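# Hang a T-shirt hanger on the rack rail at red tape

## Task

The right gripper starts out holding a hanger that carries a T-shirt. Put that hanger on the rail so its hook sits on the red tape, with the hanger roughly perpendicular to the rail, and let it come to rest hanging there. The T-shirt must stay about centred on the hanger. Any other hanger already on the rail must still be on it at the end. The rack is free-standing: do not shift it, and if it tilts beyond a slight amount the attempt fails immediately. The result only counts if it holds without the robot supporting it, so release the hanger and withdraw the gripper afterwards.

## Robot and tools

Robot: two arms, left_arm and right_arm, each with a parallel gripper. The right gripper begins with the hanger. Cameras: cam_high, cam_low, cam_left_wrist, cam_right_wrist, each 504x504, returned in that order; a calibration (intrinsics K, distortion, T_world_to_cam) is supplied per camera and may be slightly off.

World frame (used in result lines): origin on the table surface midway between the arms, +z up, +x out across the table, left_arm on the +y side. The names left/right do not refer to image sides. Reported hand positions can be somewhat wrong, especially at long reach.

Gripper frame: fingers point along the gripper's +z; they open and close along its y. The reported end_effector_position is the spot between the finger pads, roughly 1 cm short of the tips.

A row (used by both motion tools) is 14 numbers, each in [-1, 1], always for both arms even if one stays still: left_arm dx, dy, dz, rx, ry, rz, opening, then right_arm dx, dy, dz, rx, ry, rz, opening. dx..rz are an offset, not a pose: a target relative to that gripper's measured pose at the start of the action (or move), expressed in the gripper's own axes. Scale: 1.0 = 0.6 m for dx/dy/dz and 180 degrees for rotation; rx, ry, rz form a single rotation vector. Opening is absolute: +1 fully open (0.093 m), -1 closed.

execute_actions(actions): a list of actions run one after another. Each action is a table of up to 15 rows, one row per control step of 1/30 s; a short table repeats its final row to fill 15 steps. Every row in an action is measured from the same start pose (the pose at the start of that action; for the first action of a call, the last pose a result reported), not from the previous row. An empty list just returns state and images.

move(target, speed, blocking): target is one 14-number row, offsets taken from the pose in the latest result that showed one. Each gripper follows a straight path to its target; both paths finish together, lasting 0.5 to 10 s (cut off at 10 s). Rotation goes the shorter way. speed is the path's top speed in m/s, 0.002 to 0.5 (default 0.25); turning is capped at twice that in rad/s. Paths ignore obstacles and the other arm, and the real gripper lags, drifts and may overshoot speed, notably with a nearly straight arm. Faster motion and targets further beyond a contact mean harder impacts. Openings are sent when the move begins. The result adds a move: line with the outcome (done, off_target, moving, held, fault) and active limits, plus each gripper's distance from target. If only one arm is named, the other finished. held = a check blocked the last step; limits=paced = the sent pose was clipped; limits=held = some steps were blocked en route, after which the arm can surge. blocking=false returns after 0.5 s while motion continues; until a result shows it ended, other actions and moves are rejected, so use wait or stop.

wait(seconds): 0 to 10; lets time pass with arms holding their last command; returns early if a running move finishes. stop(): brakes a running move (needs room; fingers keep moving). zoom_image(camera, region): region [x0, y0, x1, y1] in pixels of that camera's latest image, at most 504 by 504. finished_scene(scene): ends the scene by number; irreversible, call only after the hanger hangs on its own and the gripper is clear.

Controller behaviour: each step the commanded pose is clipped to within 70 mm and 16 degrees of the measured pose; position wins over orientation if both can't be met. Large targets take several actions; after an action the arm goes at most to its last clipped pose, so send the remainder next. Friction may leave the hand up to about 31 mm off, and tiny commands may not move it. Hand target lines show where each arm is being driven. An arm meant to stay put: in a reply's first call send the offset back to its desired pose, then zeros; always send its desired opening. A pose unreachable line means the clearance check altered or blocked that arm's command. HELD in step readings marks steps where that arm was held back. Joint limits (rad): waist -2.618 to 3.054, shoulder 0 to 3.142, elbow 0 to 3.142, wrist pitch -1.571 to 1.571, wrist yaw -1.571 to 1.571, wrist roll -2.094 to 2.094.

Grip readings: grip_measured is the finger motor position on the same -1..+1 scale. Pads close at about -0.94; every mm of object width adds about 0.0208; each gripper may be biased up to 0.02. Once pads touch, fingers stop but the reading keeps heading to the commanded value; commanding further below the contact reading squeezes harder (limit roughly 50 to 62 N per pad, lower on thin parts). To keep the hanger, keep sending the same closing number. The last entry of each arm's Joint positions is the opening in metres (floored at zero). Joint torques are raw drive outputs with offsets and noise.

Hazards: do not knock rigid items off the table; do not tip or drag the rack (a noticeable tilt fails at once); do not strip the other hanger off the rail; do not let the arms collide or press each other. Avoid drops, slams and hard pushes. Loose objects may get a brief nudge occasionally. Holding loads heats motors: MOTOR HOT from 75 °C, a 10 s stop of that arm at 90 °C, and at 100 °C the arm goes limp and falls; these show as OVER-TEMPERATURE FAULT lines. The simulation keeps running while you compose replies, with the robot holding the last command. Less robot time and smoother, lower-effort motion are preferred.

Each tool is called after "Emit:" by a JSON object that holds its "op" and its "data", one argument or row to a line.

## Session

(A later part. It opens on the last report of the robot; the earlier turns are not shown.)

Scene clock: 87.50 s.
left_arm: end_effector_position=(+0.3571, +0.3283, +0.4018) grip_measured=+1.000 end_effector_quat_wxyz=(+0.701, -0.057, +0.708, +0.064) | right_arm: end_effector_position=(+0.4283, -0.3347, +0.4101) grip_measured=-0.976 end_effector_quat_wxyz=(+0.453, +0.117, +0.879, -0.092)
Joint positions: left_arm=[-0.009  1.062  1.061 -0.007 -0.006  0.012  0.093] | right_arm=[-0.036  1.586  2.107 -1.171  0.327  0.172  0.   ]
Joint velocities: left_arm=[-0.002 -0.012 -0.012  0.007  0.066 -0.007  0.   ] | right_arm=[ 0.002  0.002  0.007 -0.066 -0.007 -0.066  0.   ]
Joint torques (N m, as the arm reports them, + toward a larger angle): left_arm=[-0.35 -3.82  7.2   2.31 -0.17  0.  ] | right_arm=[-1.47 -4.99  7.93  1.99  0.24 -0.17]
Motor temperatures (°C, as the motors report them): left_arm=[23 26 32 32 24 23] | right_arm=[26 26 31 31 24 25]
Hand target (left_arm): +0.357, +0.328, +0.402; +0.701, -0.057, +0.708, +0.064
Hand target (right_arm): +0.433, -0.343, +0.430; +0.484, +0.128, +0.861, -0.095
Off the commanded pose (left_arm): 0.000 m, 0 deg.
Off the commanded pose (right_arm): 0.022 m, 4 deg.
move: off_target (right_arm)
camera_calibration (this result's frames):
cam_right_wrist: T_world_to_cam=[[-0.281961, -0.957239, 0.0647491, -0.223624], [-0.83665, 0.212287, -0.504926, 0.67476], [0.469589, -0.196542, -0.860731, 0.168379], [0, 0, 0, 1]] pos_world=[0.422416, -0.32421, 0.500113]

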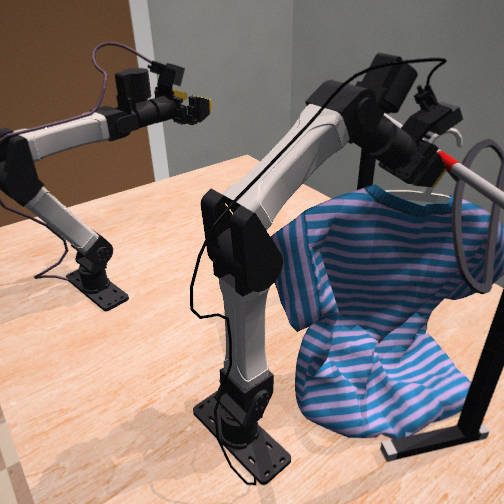

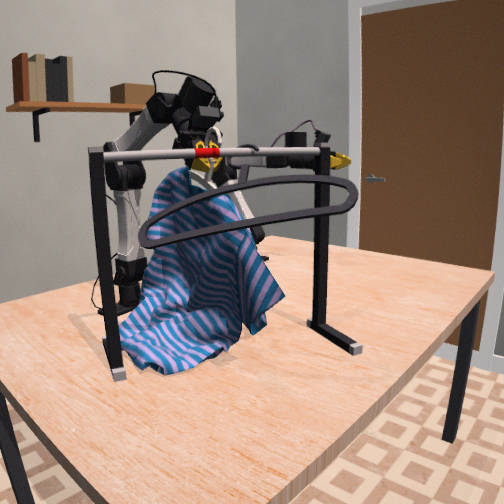

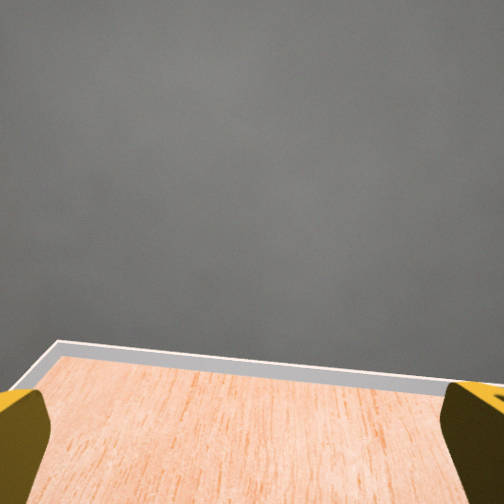

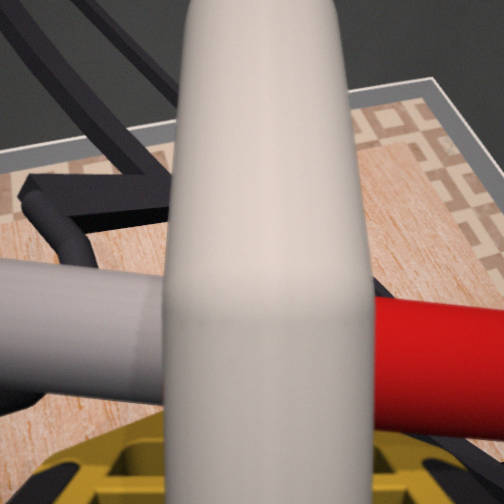

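Emit:
{"op": "move", "data": {
  "target": [0,0,0,0,0,0,1,-0.03,-0.05,0,0,0,0,-1],
  "speed": 0.03
}}

Emit:
{"op": "move", "data": {
  "target": [0,0,0,0,0,0,1,0,0,0,0,0,0,0.2]
}}

Emit:
{"op": "move", "data": {
  "target": [0,0,0,0,0,0,1,0.05,0,-0.2,0,0,0,0.2],
  "speed": 0.08
}}

Emit:
{"op": "wait", "data": {
  "seconds": 3
}}

Scene clock: 95.20 s.
left_arm: end_effector_position=(+0.3571, +0.3283, +0.4018) grip_measured=+1.000 end_effector_quat_wxyz=(+0.701, -0.057, +0.708, +0.064) | right_arm: end_effector_position=(+0.4225, -0.3530, +0.4082) grip_measured=-0.976 end_effector_quat_wxyz=(+0.423, +0.105, +0.897, -0.079)
Joint positions: left_arm=[-0.009  1.062  1.061 -0.007 -0.006  0.012  0.093] | right_arm=[-0.129  1.636  2.22  -1.286  0.216  0.11   0.   ]
Joint velocities: left_arm=[ 0.012  0.017 -0.012 -0.081  0.007 -0.022  0.   ] | right_arm=[-0.022  0.002  0.022 -0.022 -0.037 -0.007  0.   ]
Joint torques (N m, as the arm reports them, + toward a larger angle): left_arm=[-0.16 -3.38  7.11  2.24 -0.24 -0.02] | right_arm=[-1.88 -5.06  7.36  1.98  0.29 -0.18]
Motor temperatures (°C, as the motors report them): left_arm=[23 26 32 32 24 23] | right_arm=[26 27 32 32 24 25]
Hand target (left_arm): +0.357, +0.328, +0.402; +0.701, -0.057, +0.708, +0.064
Hand target (right_arm): +0.428, -0.365, +0.426; +0.453, +0.117, +0.879, -0.092
Off the commanded pose (left_arm): 0.000 m, 0 deg.
Off the commanded pose (right_arm): 0.023 m, 4 deg.
move: off_target (right_arm)
camera_calibration (this result's frames):
cam_right_wrist: T_world_to_cam=[[-0.247714, -0.966826, 0.0623351, -0.259555], [-0.875391, 0.195791, -0.441991, 0.657755], [0.415123, -0.164055, -0.894851, 0.214217], [0, 0, 0, 1]] pos_world=[0.422571, -0.344583, 0.498593]

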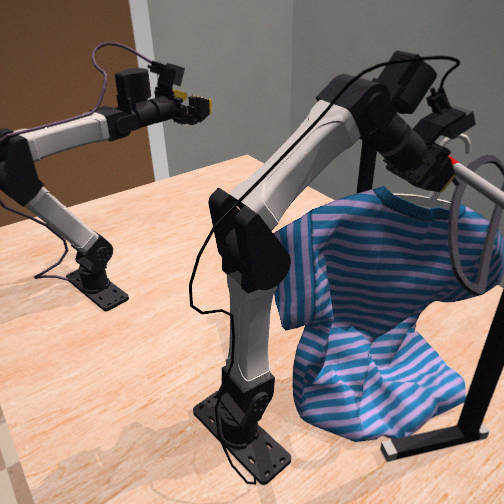

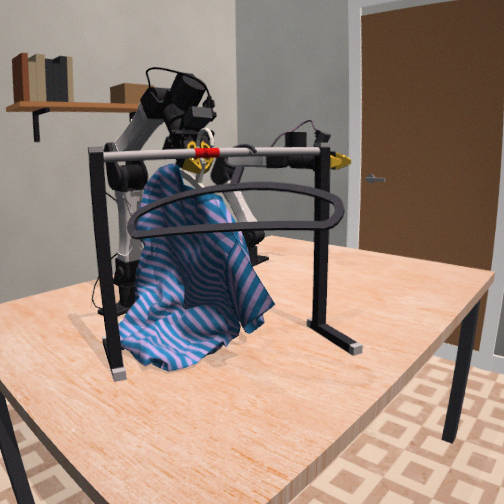

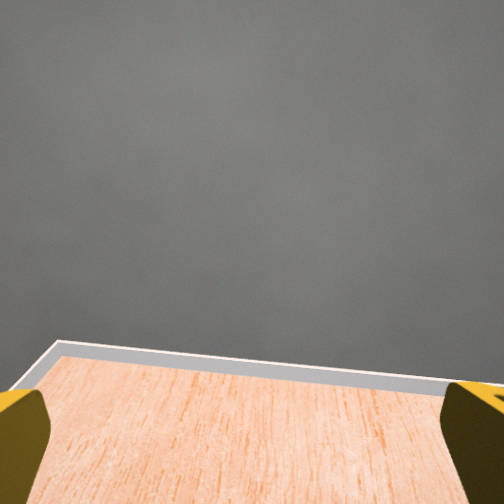

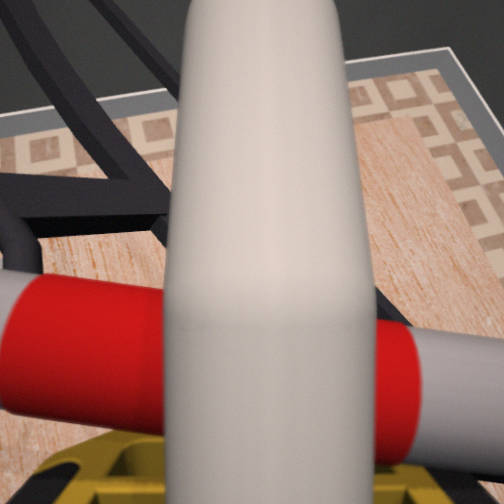

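Scene clock: 95.70 s.
left_arm: end_effector_position=(+0.3571, +0.3283, +0.4018) grip_measured=+1.000 end_effector_quat_wxyz=(+0.701, -0.057, +0.708, +0.064) | right_arm: end_effector_position=(+0.4201, -0.3510, +0.4046) grip_measured=+0.198 end_effector_quat_wxyz=(+0.414, +0.102, +0.901, -0.074)
Joint positions: left_arm=[-0.009  1.062  1.061 -0.007 -0.006  0.012  0.093] | right_arm=[-0.129  1.636  2.22  -1.304  0.204  0.11   0.055]
Joint velocities: left_arm=[-0.002 -0.007 -0.002 -0.125  0.007  0.022  0.   ] | right_arm=[ 0.007 -0.002 -0.002 -0.022 -0.11   0.037 -0.003]
Joint torques (N m, as the arm reports them, + toward a larger angle): left_arm=[-0.5  -3.51  7.16  2.19 -0.2  -0.01] | right_arm=[-0.4  -5.26  5.3   1.65  0.2  -0.13]
Motor temperatures (°C, as the motors report them): left_arm=[23 26 32 32 24 23] | right_arm=[26 27 32 32 24 25]
Hand target (left_arm): +0.357, +0.328, +0.402; +0.701, -0.057, +0.708, +0.064
Hand target (right_arm): +0.422, -0.353, +0.408; +0.422, +0.105, +0.897, -0.079
Off the commanded pose (left_arm): 0.000 m, 0 deg.
Off the commanded pose (right_arm): 0.005 m, 1 deg.
move: done
camera_calibration (this result's frames):
cam_right_wrist: T_world_to_cam=[[-0.237751, -0.96957, 0.0583885, -0.261583], [-0.885016, 0.191461, -0.42437, 0.648992], [0.400277, -0.152569, -0.903604, 0.226162], [0, 0, 0, 1]] pos_world=[0.42165, -0.343374, 0.495047]

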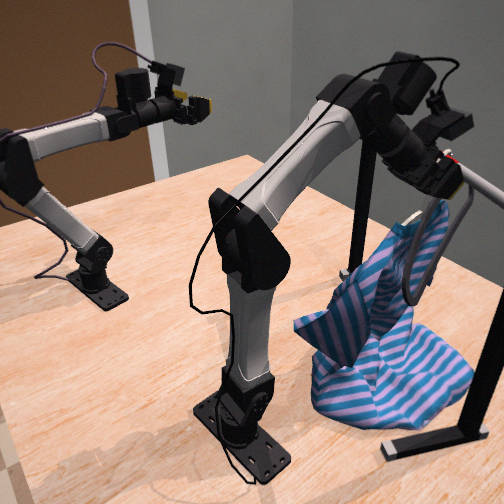

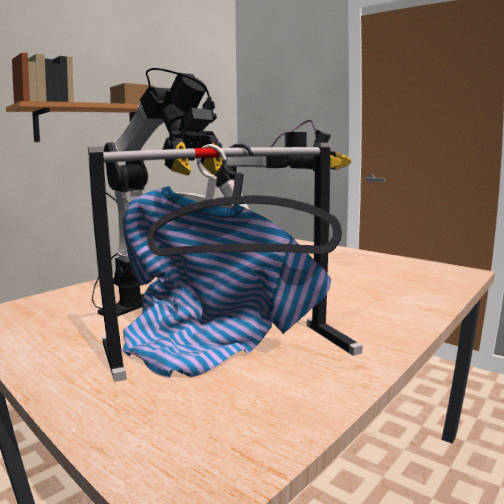

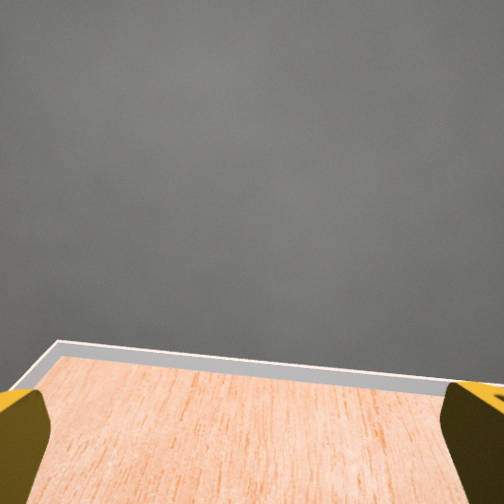

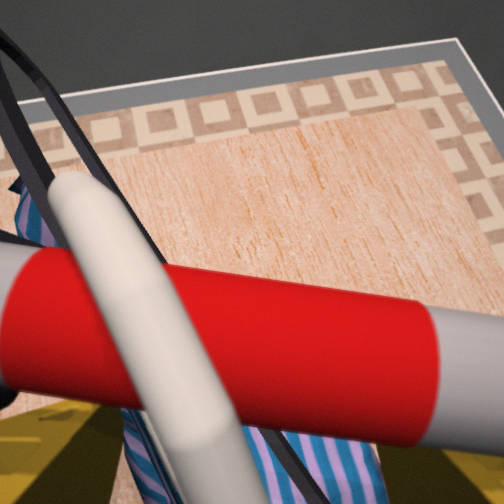

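Scene clock: 97.63 s.
left_arm: end_effector_position=(+0.3571, +0.3283, +0.4018) grip_measured=+1.000 end_effector_quat_wxyz=(+0.701, -0.057, +0.708, +0.064) | right_arm: end_effector_position=(+0.3148, -0.3220, +0.4637) grip_measured=+0.198 end_effector_quat_wxyz=(+0.454, +0.097, +0.883, -0.067)
Joint positions: left_arm=[-0.009  1.062  1.061 -0.007 -0.006  0.012  0.093] | right_arm=[ 0.034  1.455  2.368 -1.568  0.321  0.201  0.055]
Joint velocities: left_arm=[-0.007 -0.002 -0.002  0.007 -0.051 -0.007  0.   ] | right_arm=[ 0.012  0.012 -0.017 -0.007  0.037  0.007 -0.   ]
Joint torques (N m, as the arm reports them, + toward a larger angle): left_arm=[-0.25 -3.5   7.05  2.23 -0.23 -0.06] | right_arm=[ 0.69 -2.99  2.01  1.58  0.3  -0.04]
Motor temperatures (°C, as the motors report them): left_arm=[23 26 32 33 24 23] | right_arm=[26 27 32 32 24 25]
Hand target (left_arm): +0.357, +0.328, +0.402; +0.701, -0.057, +0.708, +0.064
Hand target (right_arm): +0.313, -0.320, +0.459; +0.447, +0.096, +0.886, -0.070
Off the commanded pose (left_arm): 0.000 m, 0 deg.
Off the commanded pose (right_arm): 0.005 m, 5 deg.
joint sent to its limit (right arm) — the command would take joint 4 (wrist pitch) past its lower limit, so that joint was sent only as far as its limit.
move: off_target (right_arm)
camera_calibration (this result's frames):
cam_right_wrist: T_world_to_cam=[[-0.225809, -0.973368, 0.0395663, -0.258129], [-0.847501, 0.176258, -0.500674, 0.59407], [0.480366, -0.146589, -0.864731, 0.284794], [0, 0, 0, 1]] pos_world=[0.308381, -0.314216, 0.553919]

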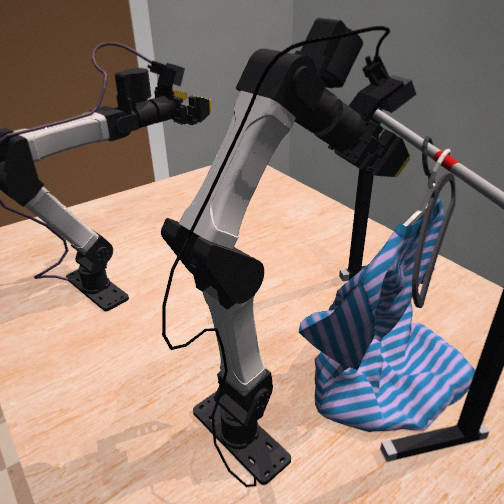

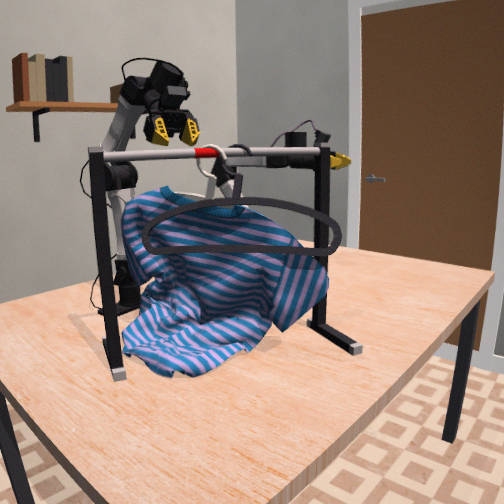

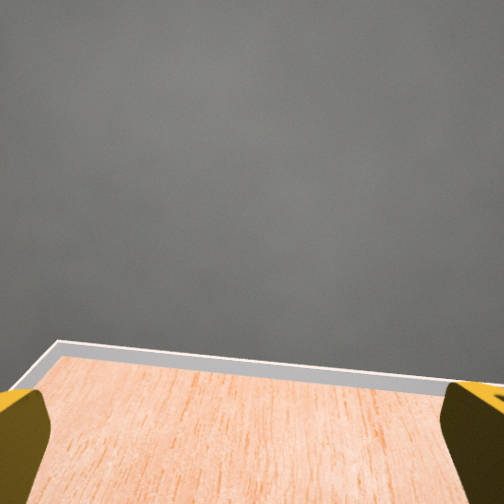

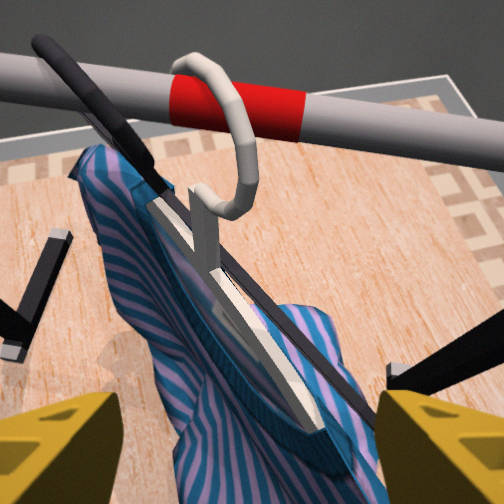

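Scene clock: 100.63 s.
left_arm: end_effector_position=(+0.3571, +0.3283, +0.4018) grip_measured=+1.000 end_effector_quat_wxyz=(+0.701, -0.057, +0.708, +0.064) | right_arm: end_effector_position=(+0.3148, -0.3224, +0.4638) grip_measured=+0.198 end_effector_quat_wxyz=(+0.454, +0.098, +0.883, -0.068)
Joint positions: left_arm=[-0.009  1.062  1.061 -0.007 -0.006  0.012  0.093] | right_arm=[ 0.034  1.455  2.368 -1.568  0.323  0.202  0.055]
Joint velocities: left_arm=[-0.017  0.007 -0.002 -0.051  0.037 -0.007  0.   ] | right_arm=[-0.002 -0.007 -0.002 -0.007  0.007  0.007  0.001]
Joint torques (N m, as the arm reports them, + toward a larger angle): left_arm=[-0.57 -3.71  7.02  2.2  -0.24  0.  ] | right_arm=[ 0.79 -3.04  1.97  1.58  0.25 -0.05]
Motor temperatures (°C, as the motors report them): left_arm=[23 26 33 33 24 23] | right_arm=[26 27 32 32 24 25]
Hand target (left_arm): +0.357, +0.328, +0.402; +0.701, -0.057, +0.708, +0.064
Hand target (right_arm): +0.313, -0.320, +0.459; +0.447, +0.096, +0.886, -0.070
Off the commanded pose (left_arm): 0.000 m, 0 deg.
Off the commanded pose (right_arm): 0.005 m, 5 deg.
wait: 3.00 s; at rest by 0.17 s
camera_calibration (this result's frames):
cam_right_wrist: T_world_to_cam=[[-0.228236, -0.972787, 0.0399339, -0.257727], [-0.846845, 0.178116, -0.501127, 0.594737], [0.480376, -0.148193, -0.864452, 0.284175], [0, 0, 0, 1]] pos_world=[0.308317, -0.314533, 0.553987]

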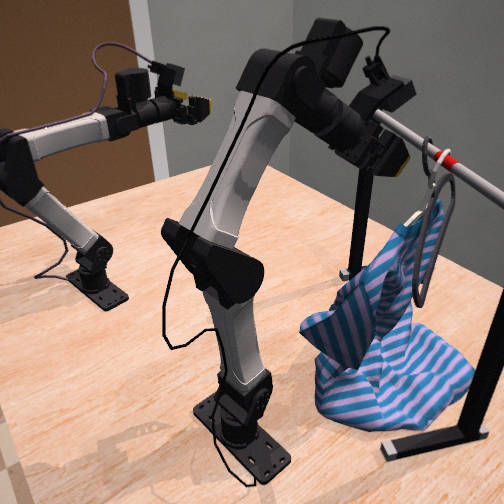

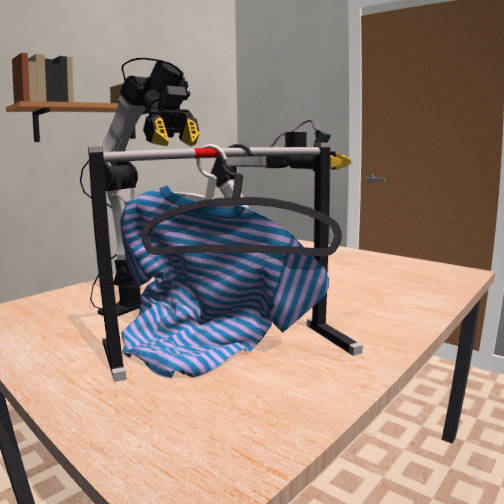

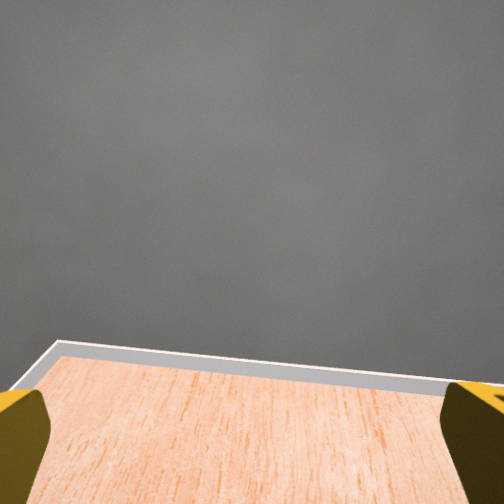

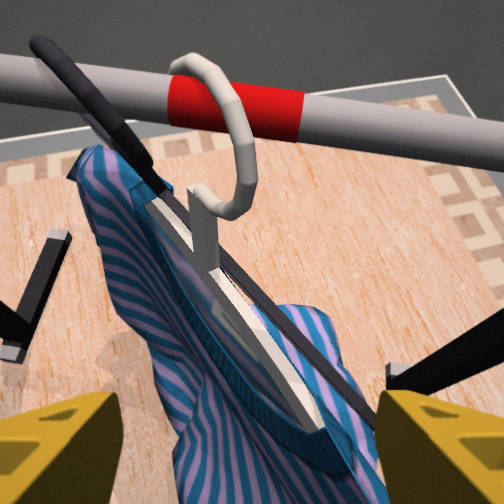

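Emit:
{"op": "move", "data": {
  "target": [0,0,0,0,0,0,1,0.015,-0.273,0.04,0,0,0,-1],
  "speed": 0.12
}}

Emit:
{"op": "move", "data": {
  "target": [0,0,0,0,0,0,1,0.19,0,0.195,0,0,0,-1],
  "speed": 0.12
}}

Emit:
{"op": "move", "data": {
  "target": [0,0,0,0,0,0,1,0.013,0.29,-0.083,0,0,0,-1],
  "speed": 0.05
}}

Scene clock: 108.93 s.
left_arm: end_effector_position=(+0.3571, +0.3283, +0.4018) grip_measured=+1.000 end_effector_quat_wxyz=(+0.701, -0.057, +0.708, +0.064) | right_arm: end_effector_position=(+0.2904, -0.4835, +0.4449) grip_measured=-1.000 end_effector_quat_wxyz=(+0.451, +0.098, +0.885, -0.069)
Joint positions: left_arm=[-0.009  1.062  1.061 -0.007 -0.006  0.012  0.093] | right_arm=[-0.945  1.493  2.272 -1.488 -0.458 -0.405  0.   ]
Joint velocities: left_arm=[ 0.022  0.012  0.002  0.037  0.022 -0.022  0.   ] | right_arm=[ 0.002 -0.007 -0.007 -0.051 -0.037  0.007  0.   ]
Joint torques (N m, as the arm reports them, + toward a larger angle): left_arm=[-0.3  -3.29  7.08  2.18 -0.21  0.05] | right_arm=[-1.02 -2.76  5.84  1.48 -0.17 -0.19]
Motor temperatures (°C, as the motors report them): left_arm=[23 26 33 33 24 23] | right_arm=[26 27 31 32 23 25]
Hand target (left_arm): +0.357, +0.328, +0.402; +0.701, -0.057, +0.708, +0.064
Hand target (right_arm): +0.289, -0.485, +0.449; +0.455, +0.097, +0.882, -0.071
Off the commanded pose (left_arm): 0.000 m, 0 deg.
Off the commanded pose (right_arm): 0.003 m, 0 deg.
move: done
camera_calibration (this result's frames):
cam_right_wrist: T_world_to_cam=[[-0.228831, -0.972502, 0.0433172, -0.420505], [-0.850802, 0.178176, -0.494357, 0.591467], [0.473045, -0.149979, -0.868179, 0.258604], [0, 0, 0, 1]] pos_world=[0.284665, -0.475542, 0.535125]

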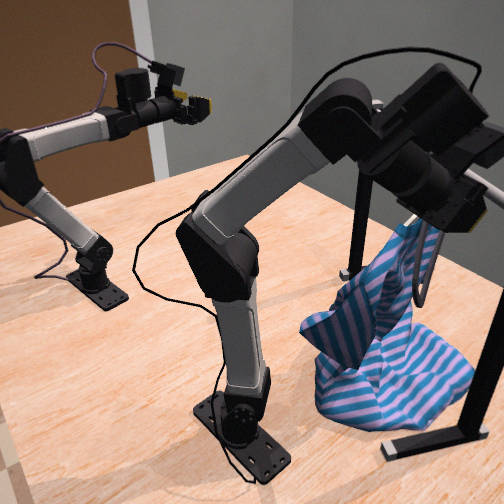

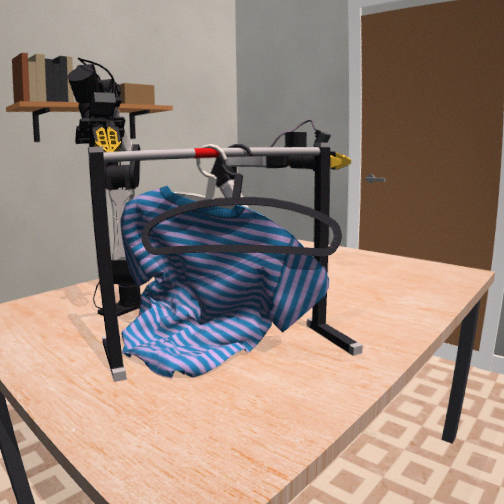

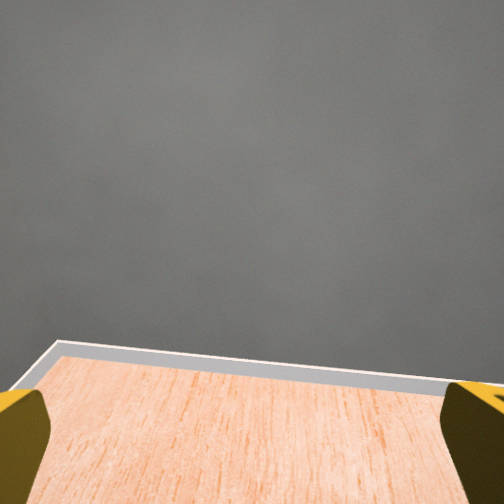

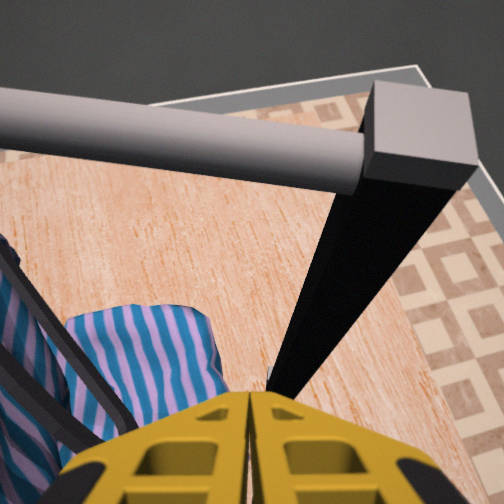

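Scene clock: 110.97 s.
left_arm: end_effector_position=(+0.3571, +0.3283, +0.4018) grip_measured=+1.000 end_effector_quat_wxyz=(+0.701, -0.057, +0.708, +0.064) | right_arm: end_effector_position=(+0.3150, -0.4995, +0.2840) grip_measured=-1.000 end_effector_quat_wxyz=(+0.446, +0.102, +0.887, -0.065)
Joint positions: left_arm=[-0.009  1.062  1.061 -0.007 -0.006  0.012  0.093] | right_arm=[-0.909  1.184  1.243 -0.771 -0.429 -0.374  0.   ]
Joint velocities: left_arm=[ 0.012 -0.012 -0.012 -0.007  0.007 -0.007  0.   ] | right_arm=[ 0.007  0.007 -0.017 -0.022  0.022 -0.081  0.   ]
Joint torques (N m, as the arm reports them, + toward a larger angle): left_arm=[-0.34 -3.61  7.13  2.29 -0.24  0.02] | right_arm=[ 1.08 -4.4   5.62  1.65 -0.04 -0.04]
Motor temperatures (°C, as the motors report them): left_arm=[23 26 33 33 24 23] | right_arm=[26 27 31 32 23 25]
Hand target (left_arm): +0.357, +0.328, +0.402; +0.701, -0.057, +0.708, +0.064
Hand target (right_arm): +0.316, -0.496, +0.285; +0.451, +0.098, +0.885, -0.069
Off the commanded pose (left_arm): 0.000 m, 0 deg.
Off the commanded pose (right_arm): 0.004 m, 1 deg.
move: done
camera_calibration (this result's frames):
cam_right_wrist: T_world_to_cam=[[-0.232099, -0.972127, 0.0331399, -0.419334], [-0.854543, 0.187514, -0.48435, 0.538713], [0.464635, -0.140737, -0.874247, 0.11388], [0, 0, 0, 1]] pos_world=[0.310114, -0.492636, 0.374381]

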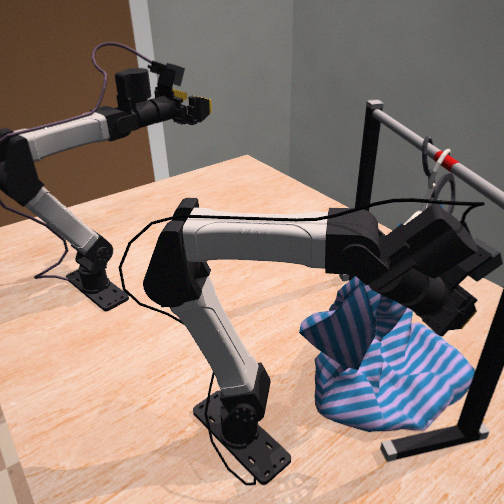

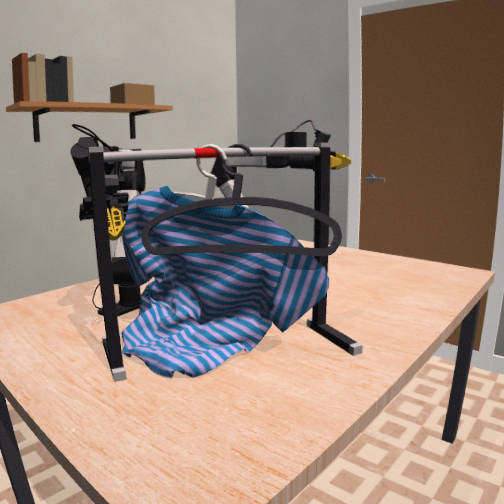

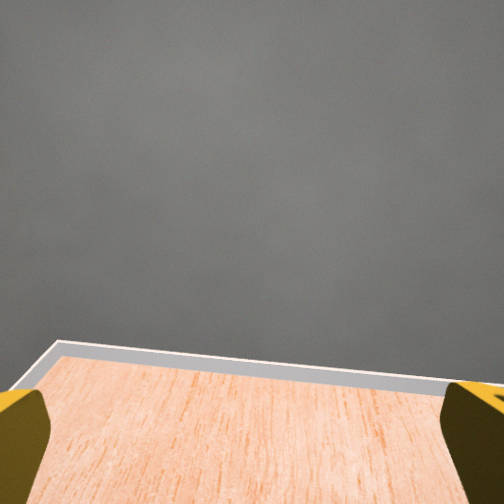

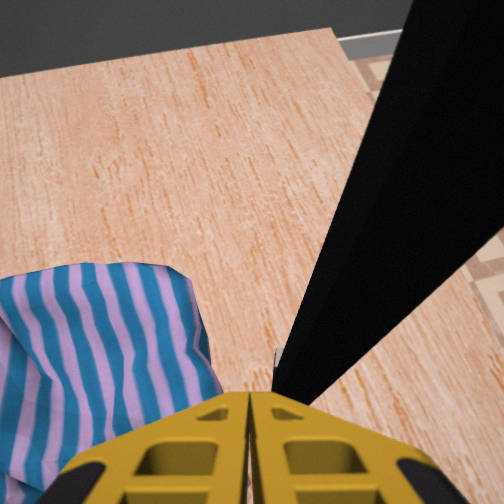

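Scene clock: 115.10 s.
left_arm: end_effector_position=(+0.3571, +0.3283, +0.4018) grip_measured=+1.000 end_effector_quat_wxyz=(+0.701, -0.057, +0.708, +0.064) | right_arm: end_effector_position=(+0.3128, -0.3206, +0.2925) grip_measured=-1.000 end_effector_quat_wxyz=(+0.434, +0.103, +0.893, -0.064)
Joint positions: left_arm=[-0.009  1.062  1.061 -0.007 -0.006  0.012  0.093] | right_arm=[ 0.037  0.971  1.193 -0.926  0.315  0.226  0.   ]
Joint velocities: left_arm=[ 0.002 -0.002  0.012  0.007  0.007  0.051  0.   ] | right_arm=[-0.002 -0.007 -0.007 -0.051 -0.007 -0.066  0.   ]
Joint torques (N m, as the arm reports them, + toward a larger angle): left_arm=[-0.37 -3.47  7.03  2.27 -0.2   0.  ] | right_arm=[ 0.9  -0.83  8.58  1.58  0.28 -0.06]
Motor temperatures (°C, as the motors report them): left_arm=[23 26 33 33 24 23] | right_arm=[26 27 31 32 23 25]
Hand target (left_arm): +0.357, +0.328, +0.402; +0.701, -0.057, +0.708, +0.064
Hand target (right_arm): +0.314, -0.318, +0.303; +0.445, +0.104, +0.887, -0.062
Off the commanded pose (left_arm): 0.000 m, 0 deg.
Off the commanded pose (right_arm): 0.011 m, 2 deg.
move: off_target (right_arm)
camera_calibration (this result's frames):
cam_right_wrist: T_world_to_cam=[[-0.232025, -0.972139, 0.033319, -0.246365], [-0.866689, 0.191063, -0.46081, 0.505425], [0.441605, -0.135797, -0.886873, 0.159967], [0, 0, 0, 1]] pos_world=[0.310241, -0.314346, 0.382985]

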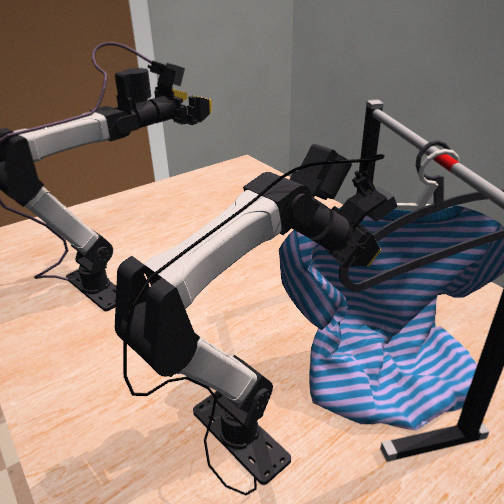

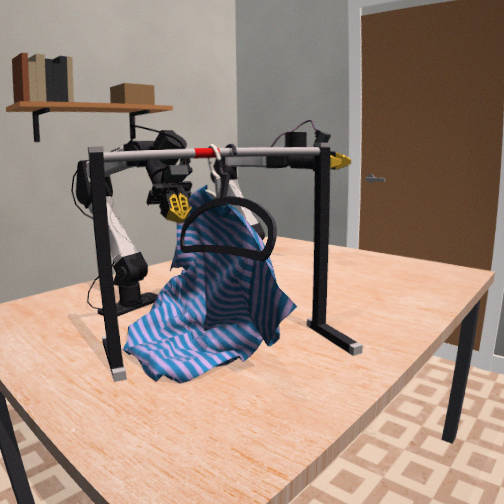

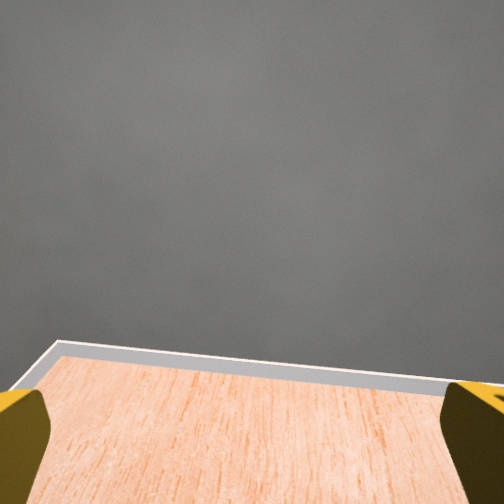

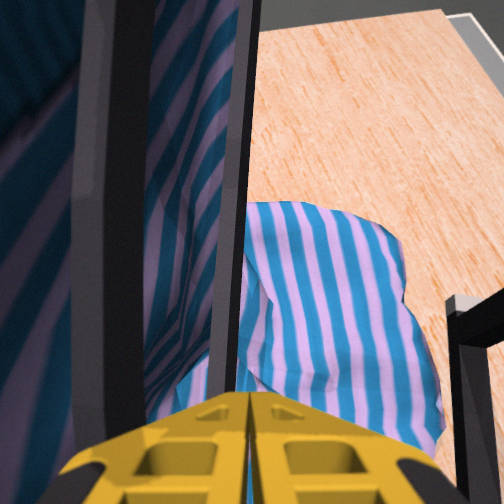

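Emit:
{"op": "move", "data": {
  "target": [0,0,0,0,0,0,1,0.03,0.04,0,0,0,0,-1],
  "speed": 0.04
}}

Emit:
{"op": "move", "data": {
  "target": [0,0,0,0,0,0,1,-0.05,-0.2,-0.15,0,0,0,-1],
  "speed": 0.08
}}

Emit:
{"op": "wait", "data": {
  "seconds": 4
}}

Emit:
{"op": "zoom_image", "data": {
  "camera": "cam_high",
  "region": [300, 100, 504, 300]
}}

Scene clock: 121.37 s.
left_arm: end_effector_position=(+0.3571, +0.3283, +0.4018) grip_measured=+1.000 end_effector_quat_wxyz=(+0.701, -0.057, +0.708, +0.064) | right_arm: end_effector_position=(+0.3099, -0.2962, +0.2812) grip_measured=-1.000 end_effector_quat_wxyz=(+0.434, +0.105, +0.893, -0.061)
Joint positions: left_arm=[-0.009  1.062  1.061 -0.007 -0.006  0.012  0.093] | right_arm=[ 0.192  0.971  1.154 -0.926  0.429  0.341  0.   ]
Joint velocities: left_arm=[-0.022 -0.002 -0.007  0.007  0.022 -0.051  0.   ] | right_arm=[-0.027 -0.007  0.007  0.007 -0.007  0.007  0.   ]
Joint torques (N m, as the arm reports them, + toward a larger angle): left_arm=[-0.4  -3.51  7.12  2.29 -0.23 -0.02] | right_arm=[ 0.88 -1.93  5.3   1.56  0.32 -0.04]
Motor temperatures (°C, as the motors report them): left_arm=[23 26 33 34 24 23] | right_arm=[26 27 32 31 23 25]
Hand target (left_arm): +0.357, +0.328, +0.402; +0.701, -0.057, +0.708, +0.064
Hand target (right_arm): +0.308, -0.295, +0.278; +0.433, +0.103, +0.893, -0.063
Off the commanded pose (left_arm): 0.000 m, 0 deg.
Off the commanded pose (right_arm): 0.004 m, 0 deg.
move: done
camera_calibration (this result's frames):
cam_right_wrist: T_world_to_cam=[[-0.232362, -0.97223, 0.0278626, -0.221282], [-0.866174, 0.193814, -0.460628, 0.493651], [0.442437, -0.131167, -0.887156, 0.155735], [0, 0, 0, 1]] pos_world=[0.307267, -0.290387, 0.371716]

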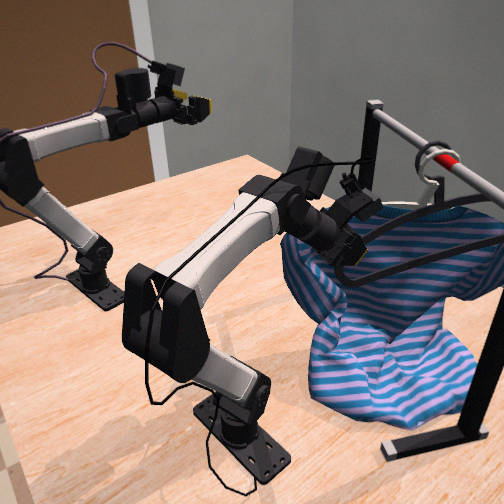

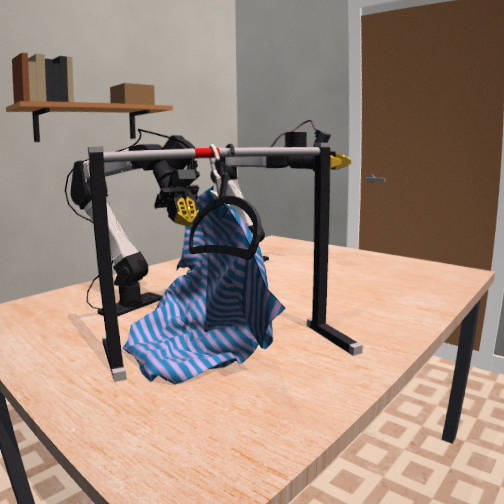

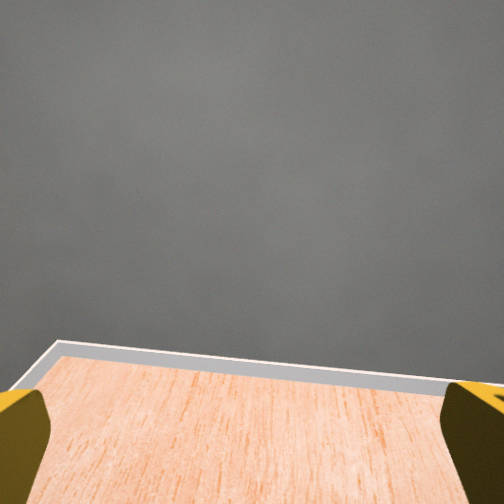

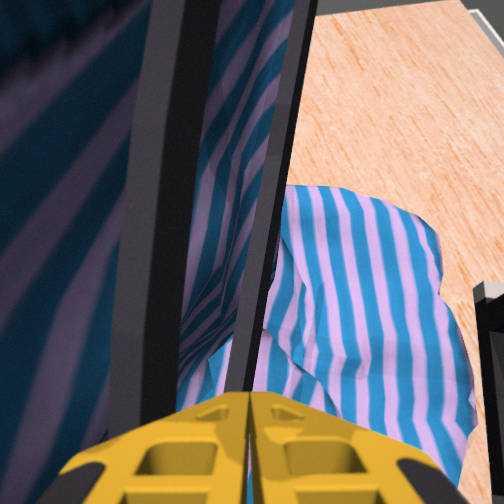

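Scene clock: 123.93 s.
left_arm: end_effector_position=(+0.3571, +0.3283, +0.4018) grip_measured=+1.000 end_effector_quat_wxyz=(+0.701, -0.057, +0.708, +0.064) | right_arm: end_effector_position=(+0.2286, -0.3961, +0.3590) grip_measured=-1.000 end_effector_quat_wxyz=(+0.433, +0.103, +0.893, -0.065)
Joint positions: left_arm=[-0.009  1.062  1.061 -0.007 -0.006  0.012  0.093] | right_arm=[-0.774  0.922  1.516 -1.299 -0.315 -0.29   0.   ]
Joint velocities: left_arm=[-0.002  0.002  0.002 -0.022 -0.125 -0.051  0.   ] | right_arm=[-0.017 -0.007  0.002 -0.037  0.022  0.037  0.   ]
Joint torques (N m, as the arm reports them, + toward a larger angle): left_arm=[-0.29 -3.44  7.23  2.27 -0.23 -0.02] | right_arm=[-1.19  1.36  6.66  1.53 -0.15 -0.15]
Motor temperatures (°C, as the motors report them): left_arm=[23 26 33 34 24 23] | right_arm=[26 27 33 31 23 25]
Hand target (left_arm): +0.357, +0.328, +0.402; +0.701, -0.057, +0.708, +0.064
Hand target (right_arm): +0.230, -0.398, +0.363; +0.436, +0.103, +0.892, -0.065
Off the commanded pose (left_arm): 0.000 m, 0 deg.
Off the commanded pose (right_arm): 0.005 m, 0 deg.
move: done
camera_calibration (this result's frames):
cam_right_wrist: T_world_to_cam=[[-0.2333, -0.971773, 0.0350364, -0.341659], [-0.867108, 0.191594, -0.459799, 0.477476], [0.440108, -0.137651, -0.887331, 0.245701], [0, 0, 0, 1]] pos_world=[0.22618, -0.389676, 0.449532]

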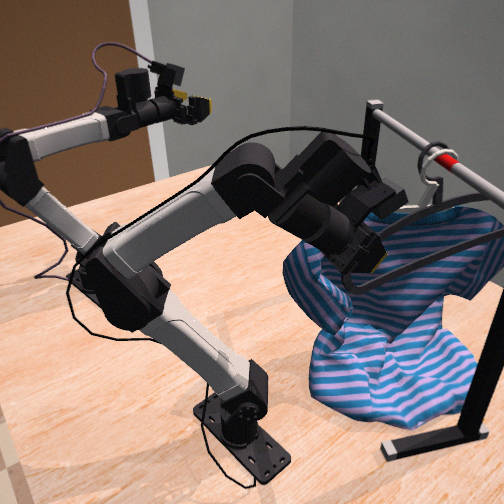

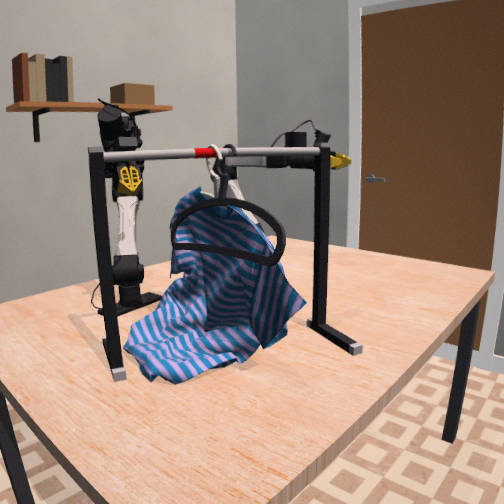

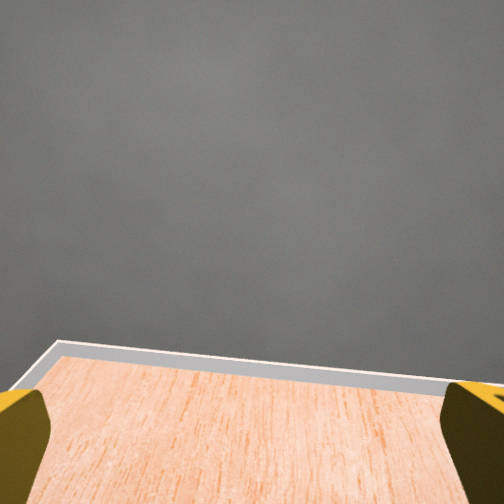

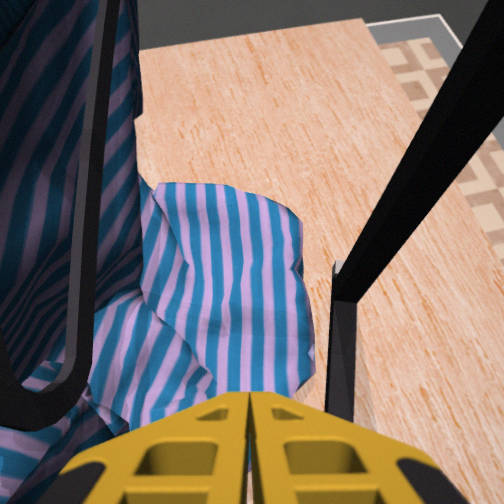

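Scene clock: 127.93 s.
left_arm: end_effector_position=(+0.3571, +0.3283, +0.4018) grip_measured=+1.000 end_effector_quat_wxyz=(+0.701, -0.057, +0.708, +0.064) | right_arm: end_effector_position=(+0.2286, -0.3955, +0.3589) grip_measured=-1.000 end_effector_quat_wxyz=(+0.433, +0.102, +0.893, -0.064)
Joint positions: left_arm=[-0.009  1.062  1.061 -0.007 -0.006  0.012  0.093] | right_arm=[-0.774  0.922  1.516 -1.301 -0.318 -0.293  0.   ]
Joint velocities: left_arm=[ 0.007 -0.007 -0.007 -0.022 -0.007 -0.066  0.   ] | right_arm=[ 0.002 -0.012 -0.007 -0.022  0.022  0.081  0.   ]
Joint torques (N m, as the arm reports them, + toward a larger angle): left_arm=[-0.38 -3.3   6.86  2.2  -0.25 -0.03] | right_arm=[-1.35  1.36  6.82  1.59 -0.22 -0.12]
Motor temperatures (°C, as the motors report them): left_arm=[23 26 33 34 24 23] | right_arm=[26 27 33 31 23 25]
Hand target (left_arm): +0.357, +0.328, +0.402; +0.701, -0.057, +0.708, +0.064
Hand target (right_arm): +0.230, -0.398, +0.363; +0.436, +0.103, +0.892, -0.064
Off the commanded pose (left_arm): 0.000 m, 0 deg.
Off the commanded pose (right_arm): 0.005 m, 0 deg.
wait: 4.00 s; at rest by 0.17 s
camera_calibration (this result's frames):
cam_right_wrist: T_world_to_cam=[[-0.229665, -0.972656, 0.0345621, -0.342098], [-0.867882, 0.188595, -0.459579, 0.476294], [0.440494, -0.135545, -0.887464, 0.246451], [0, 0, 0, 1]] pos_world=[0.226239, -0.389165, 0.449435]

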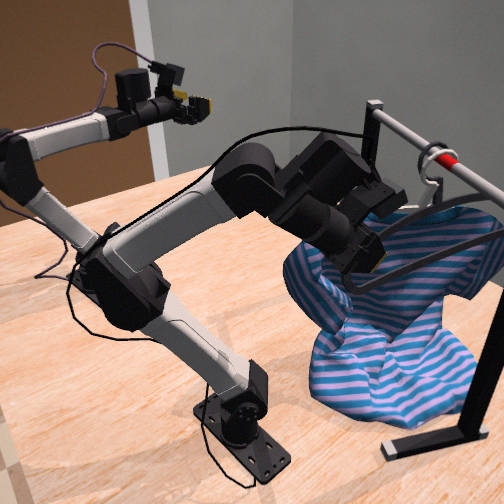

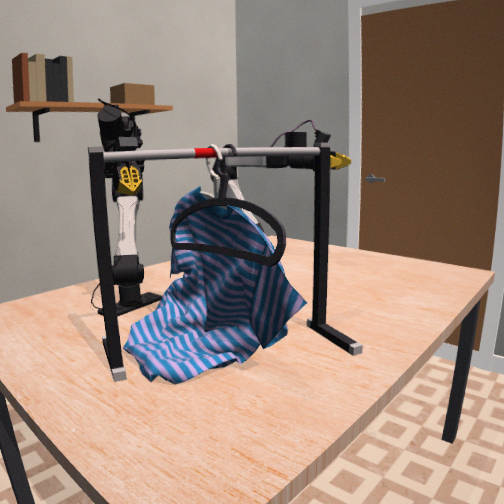

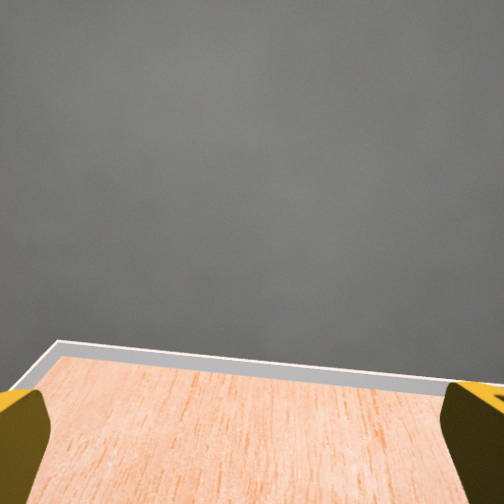

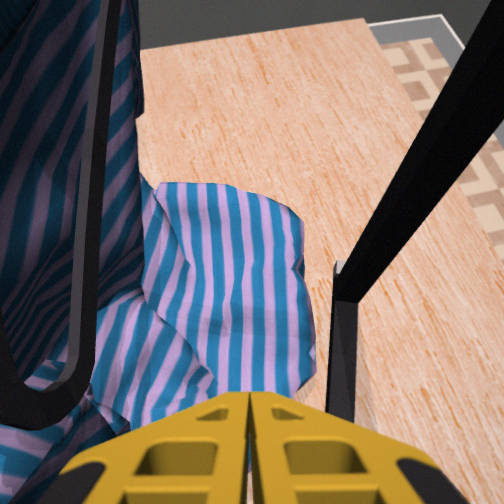

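Region (300, 100, 504, 300) of cam_high's 504x504 image, scaled by 2.471, with more detail than that image has; it fills the top 494 rows of this view, and the rest is white.

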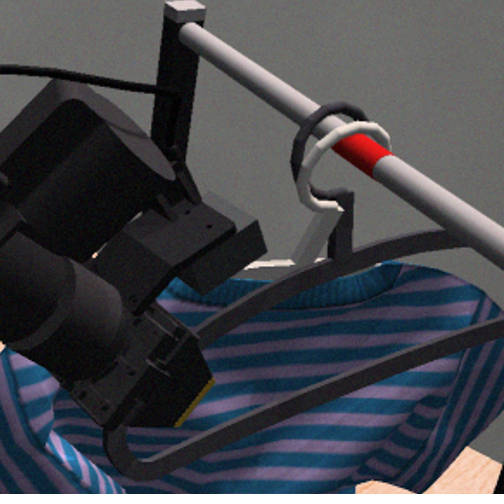

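Emit:
{"op": "finished_scene", "data": {
  "scene": 1
}}

The scene is finished: the task was done.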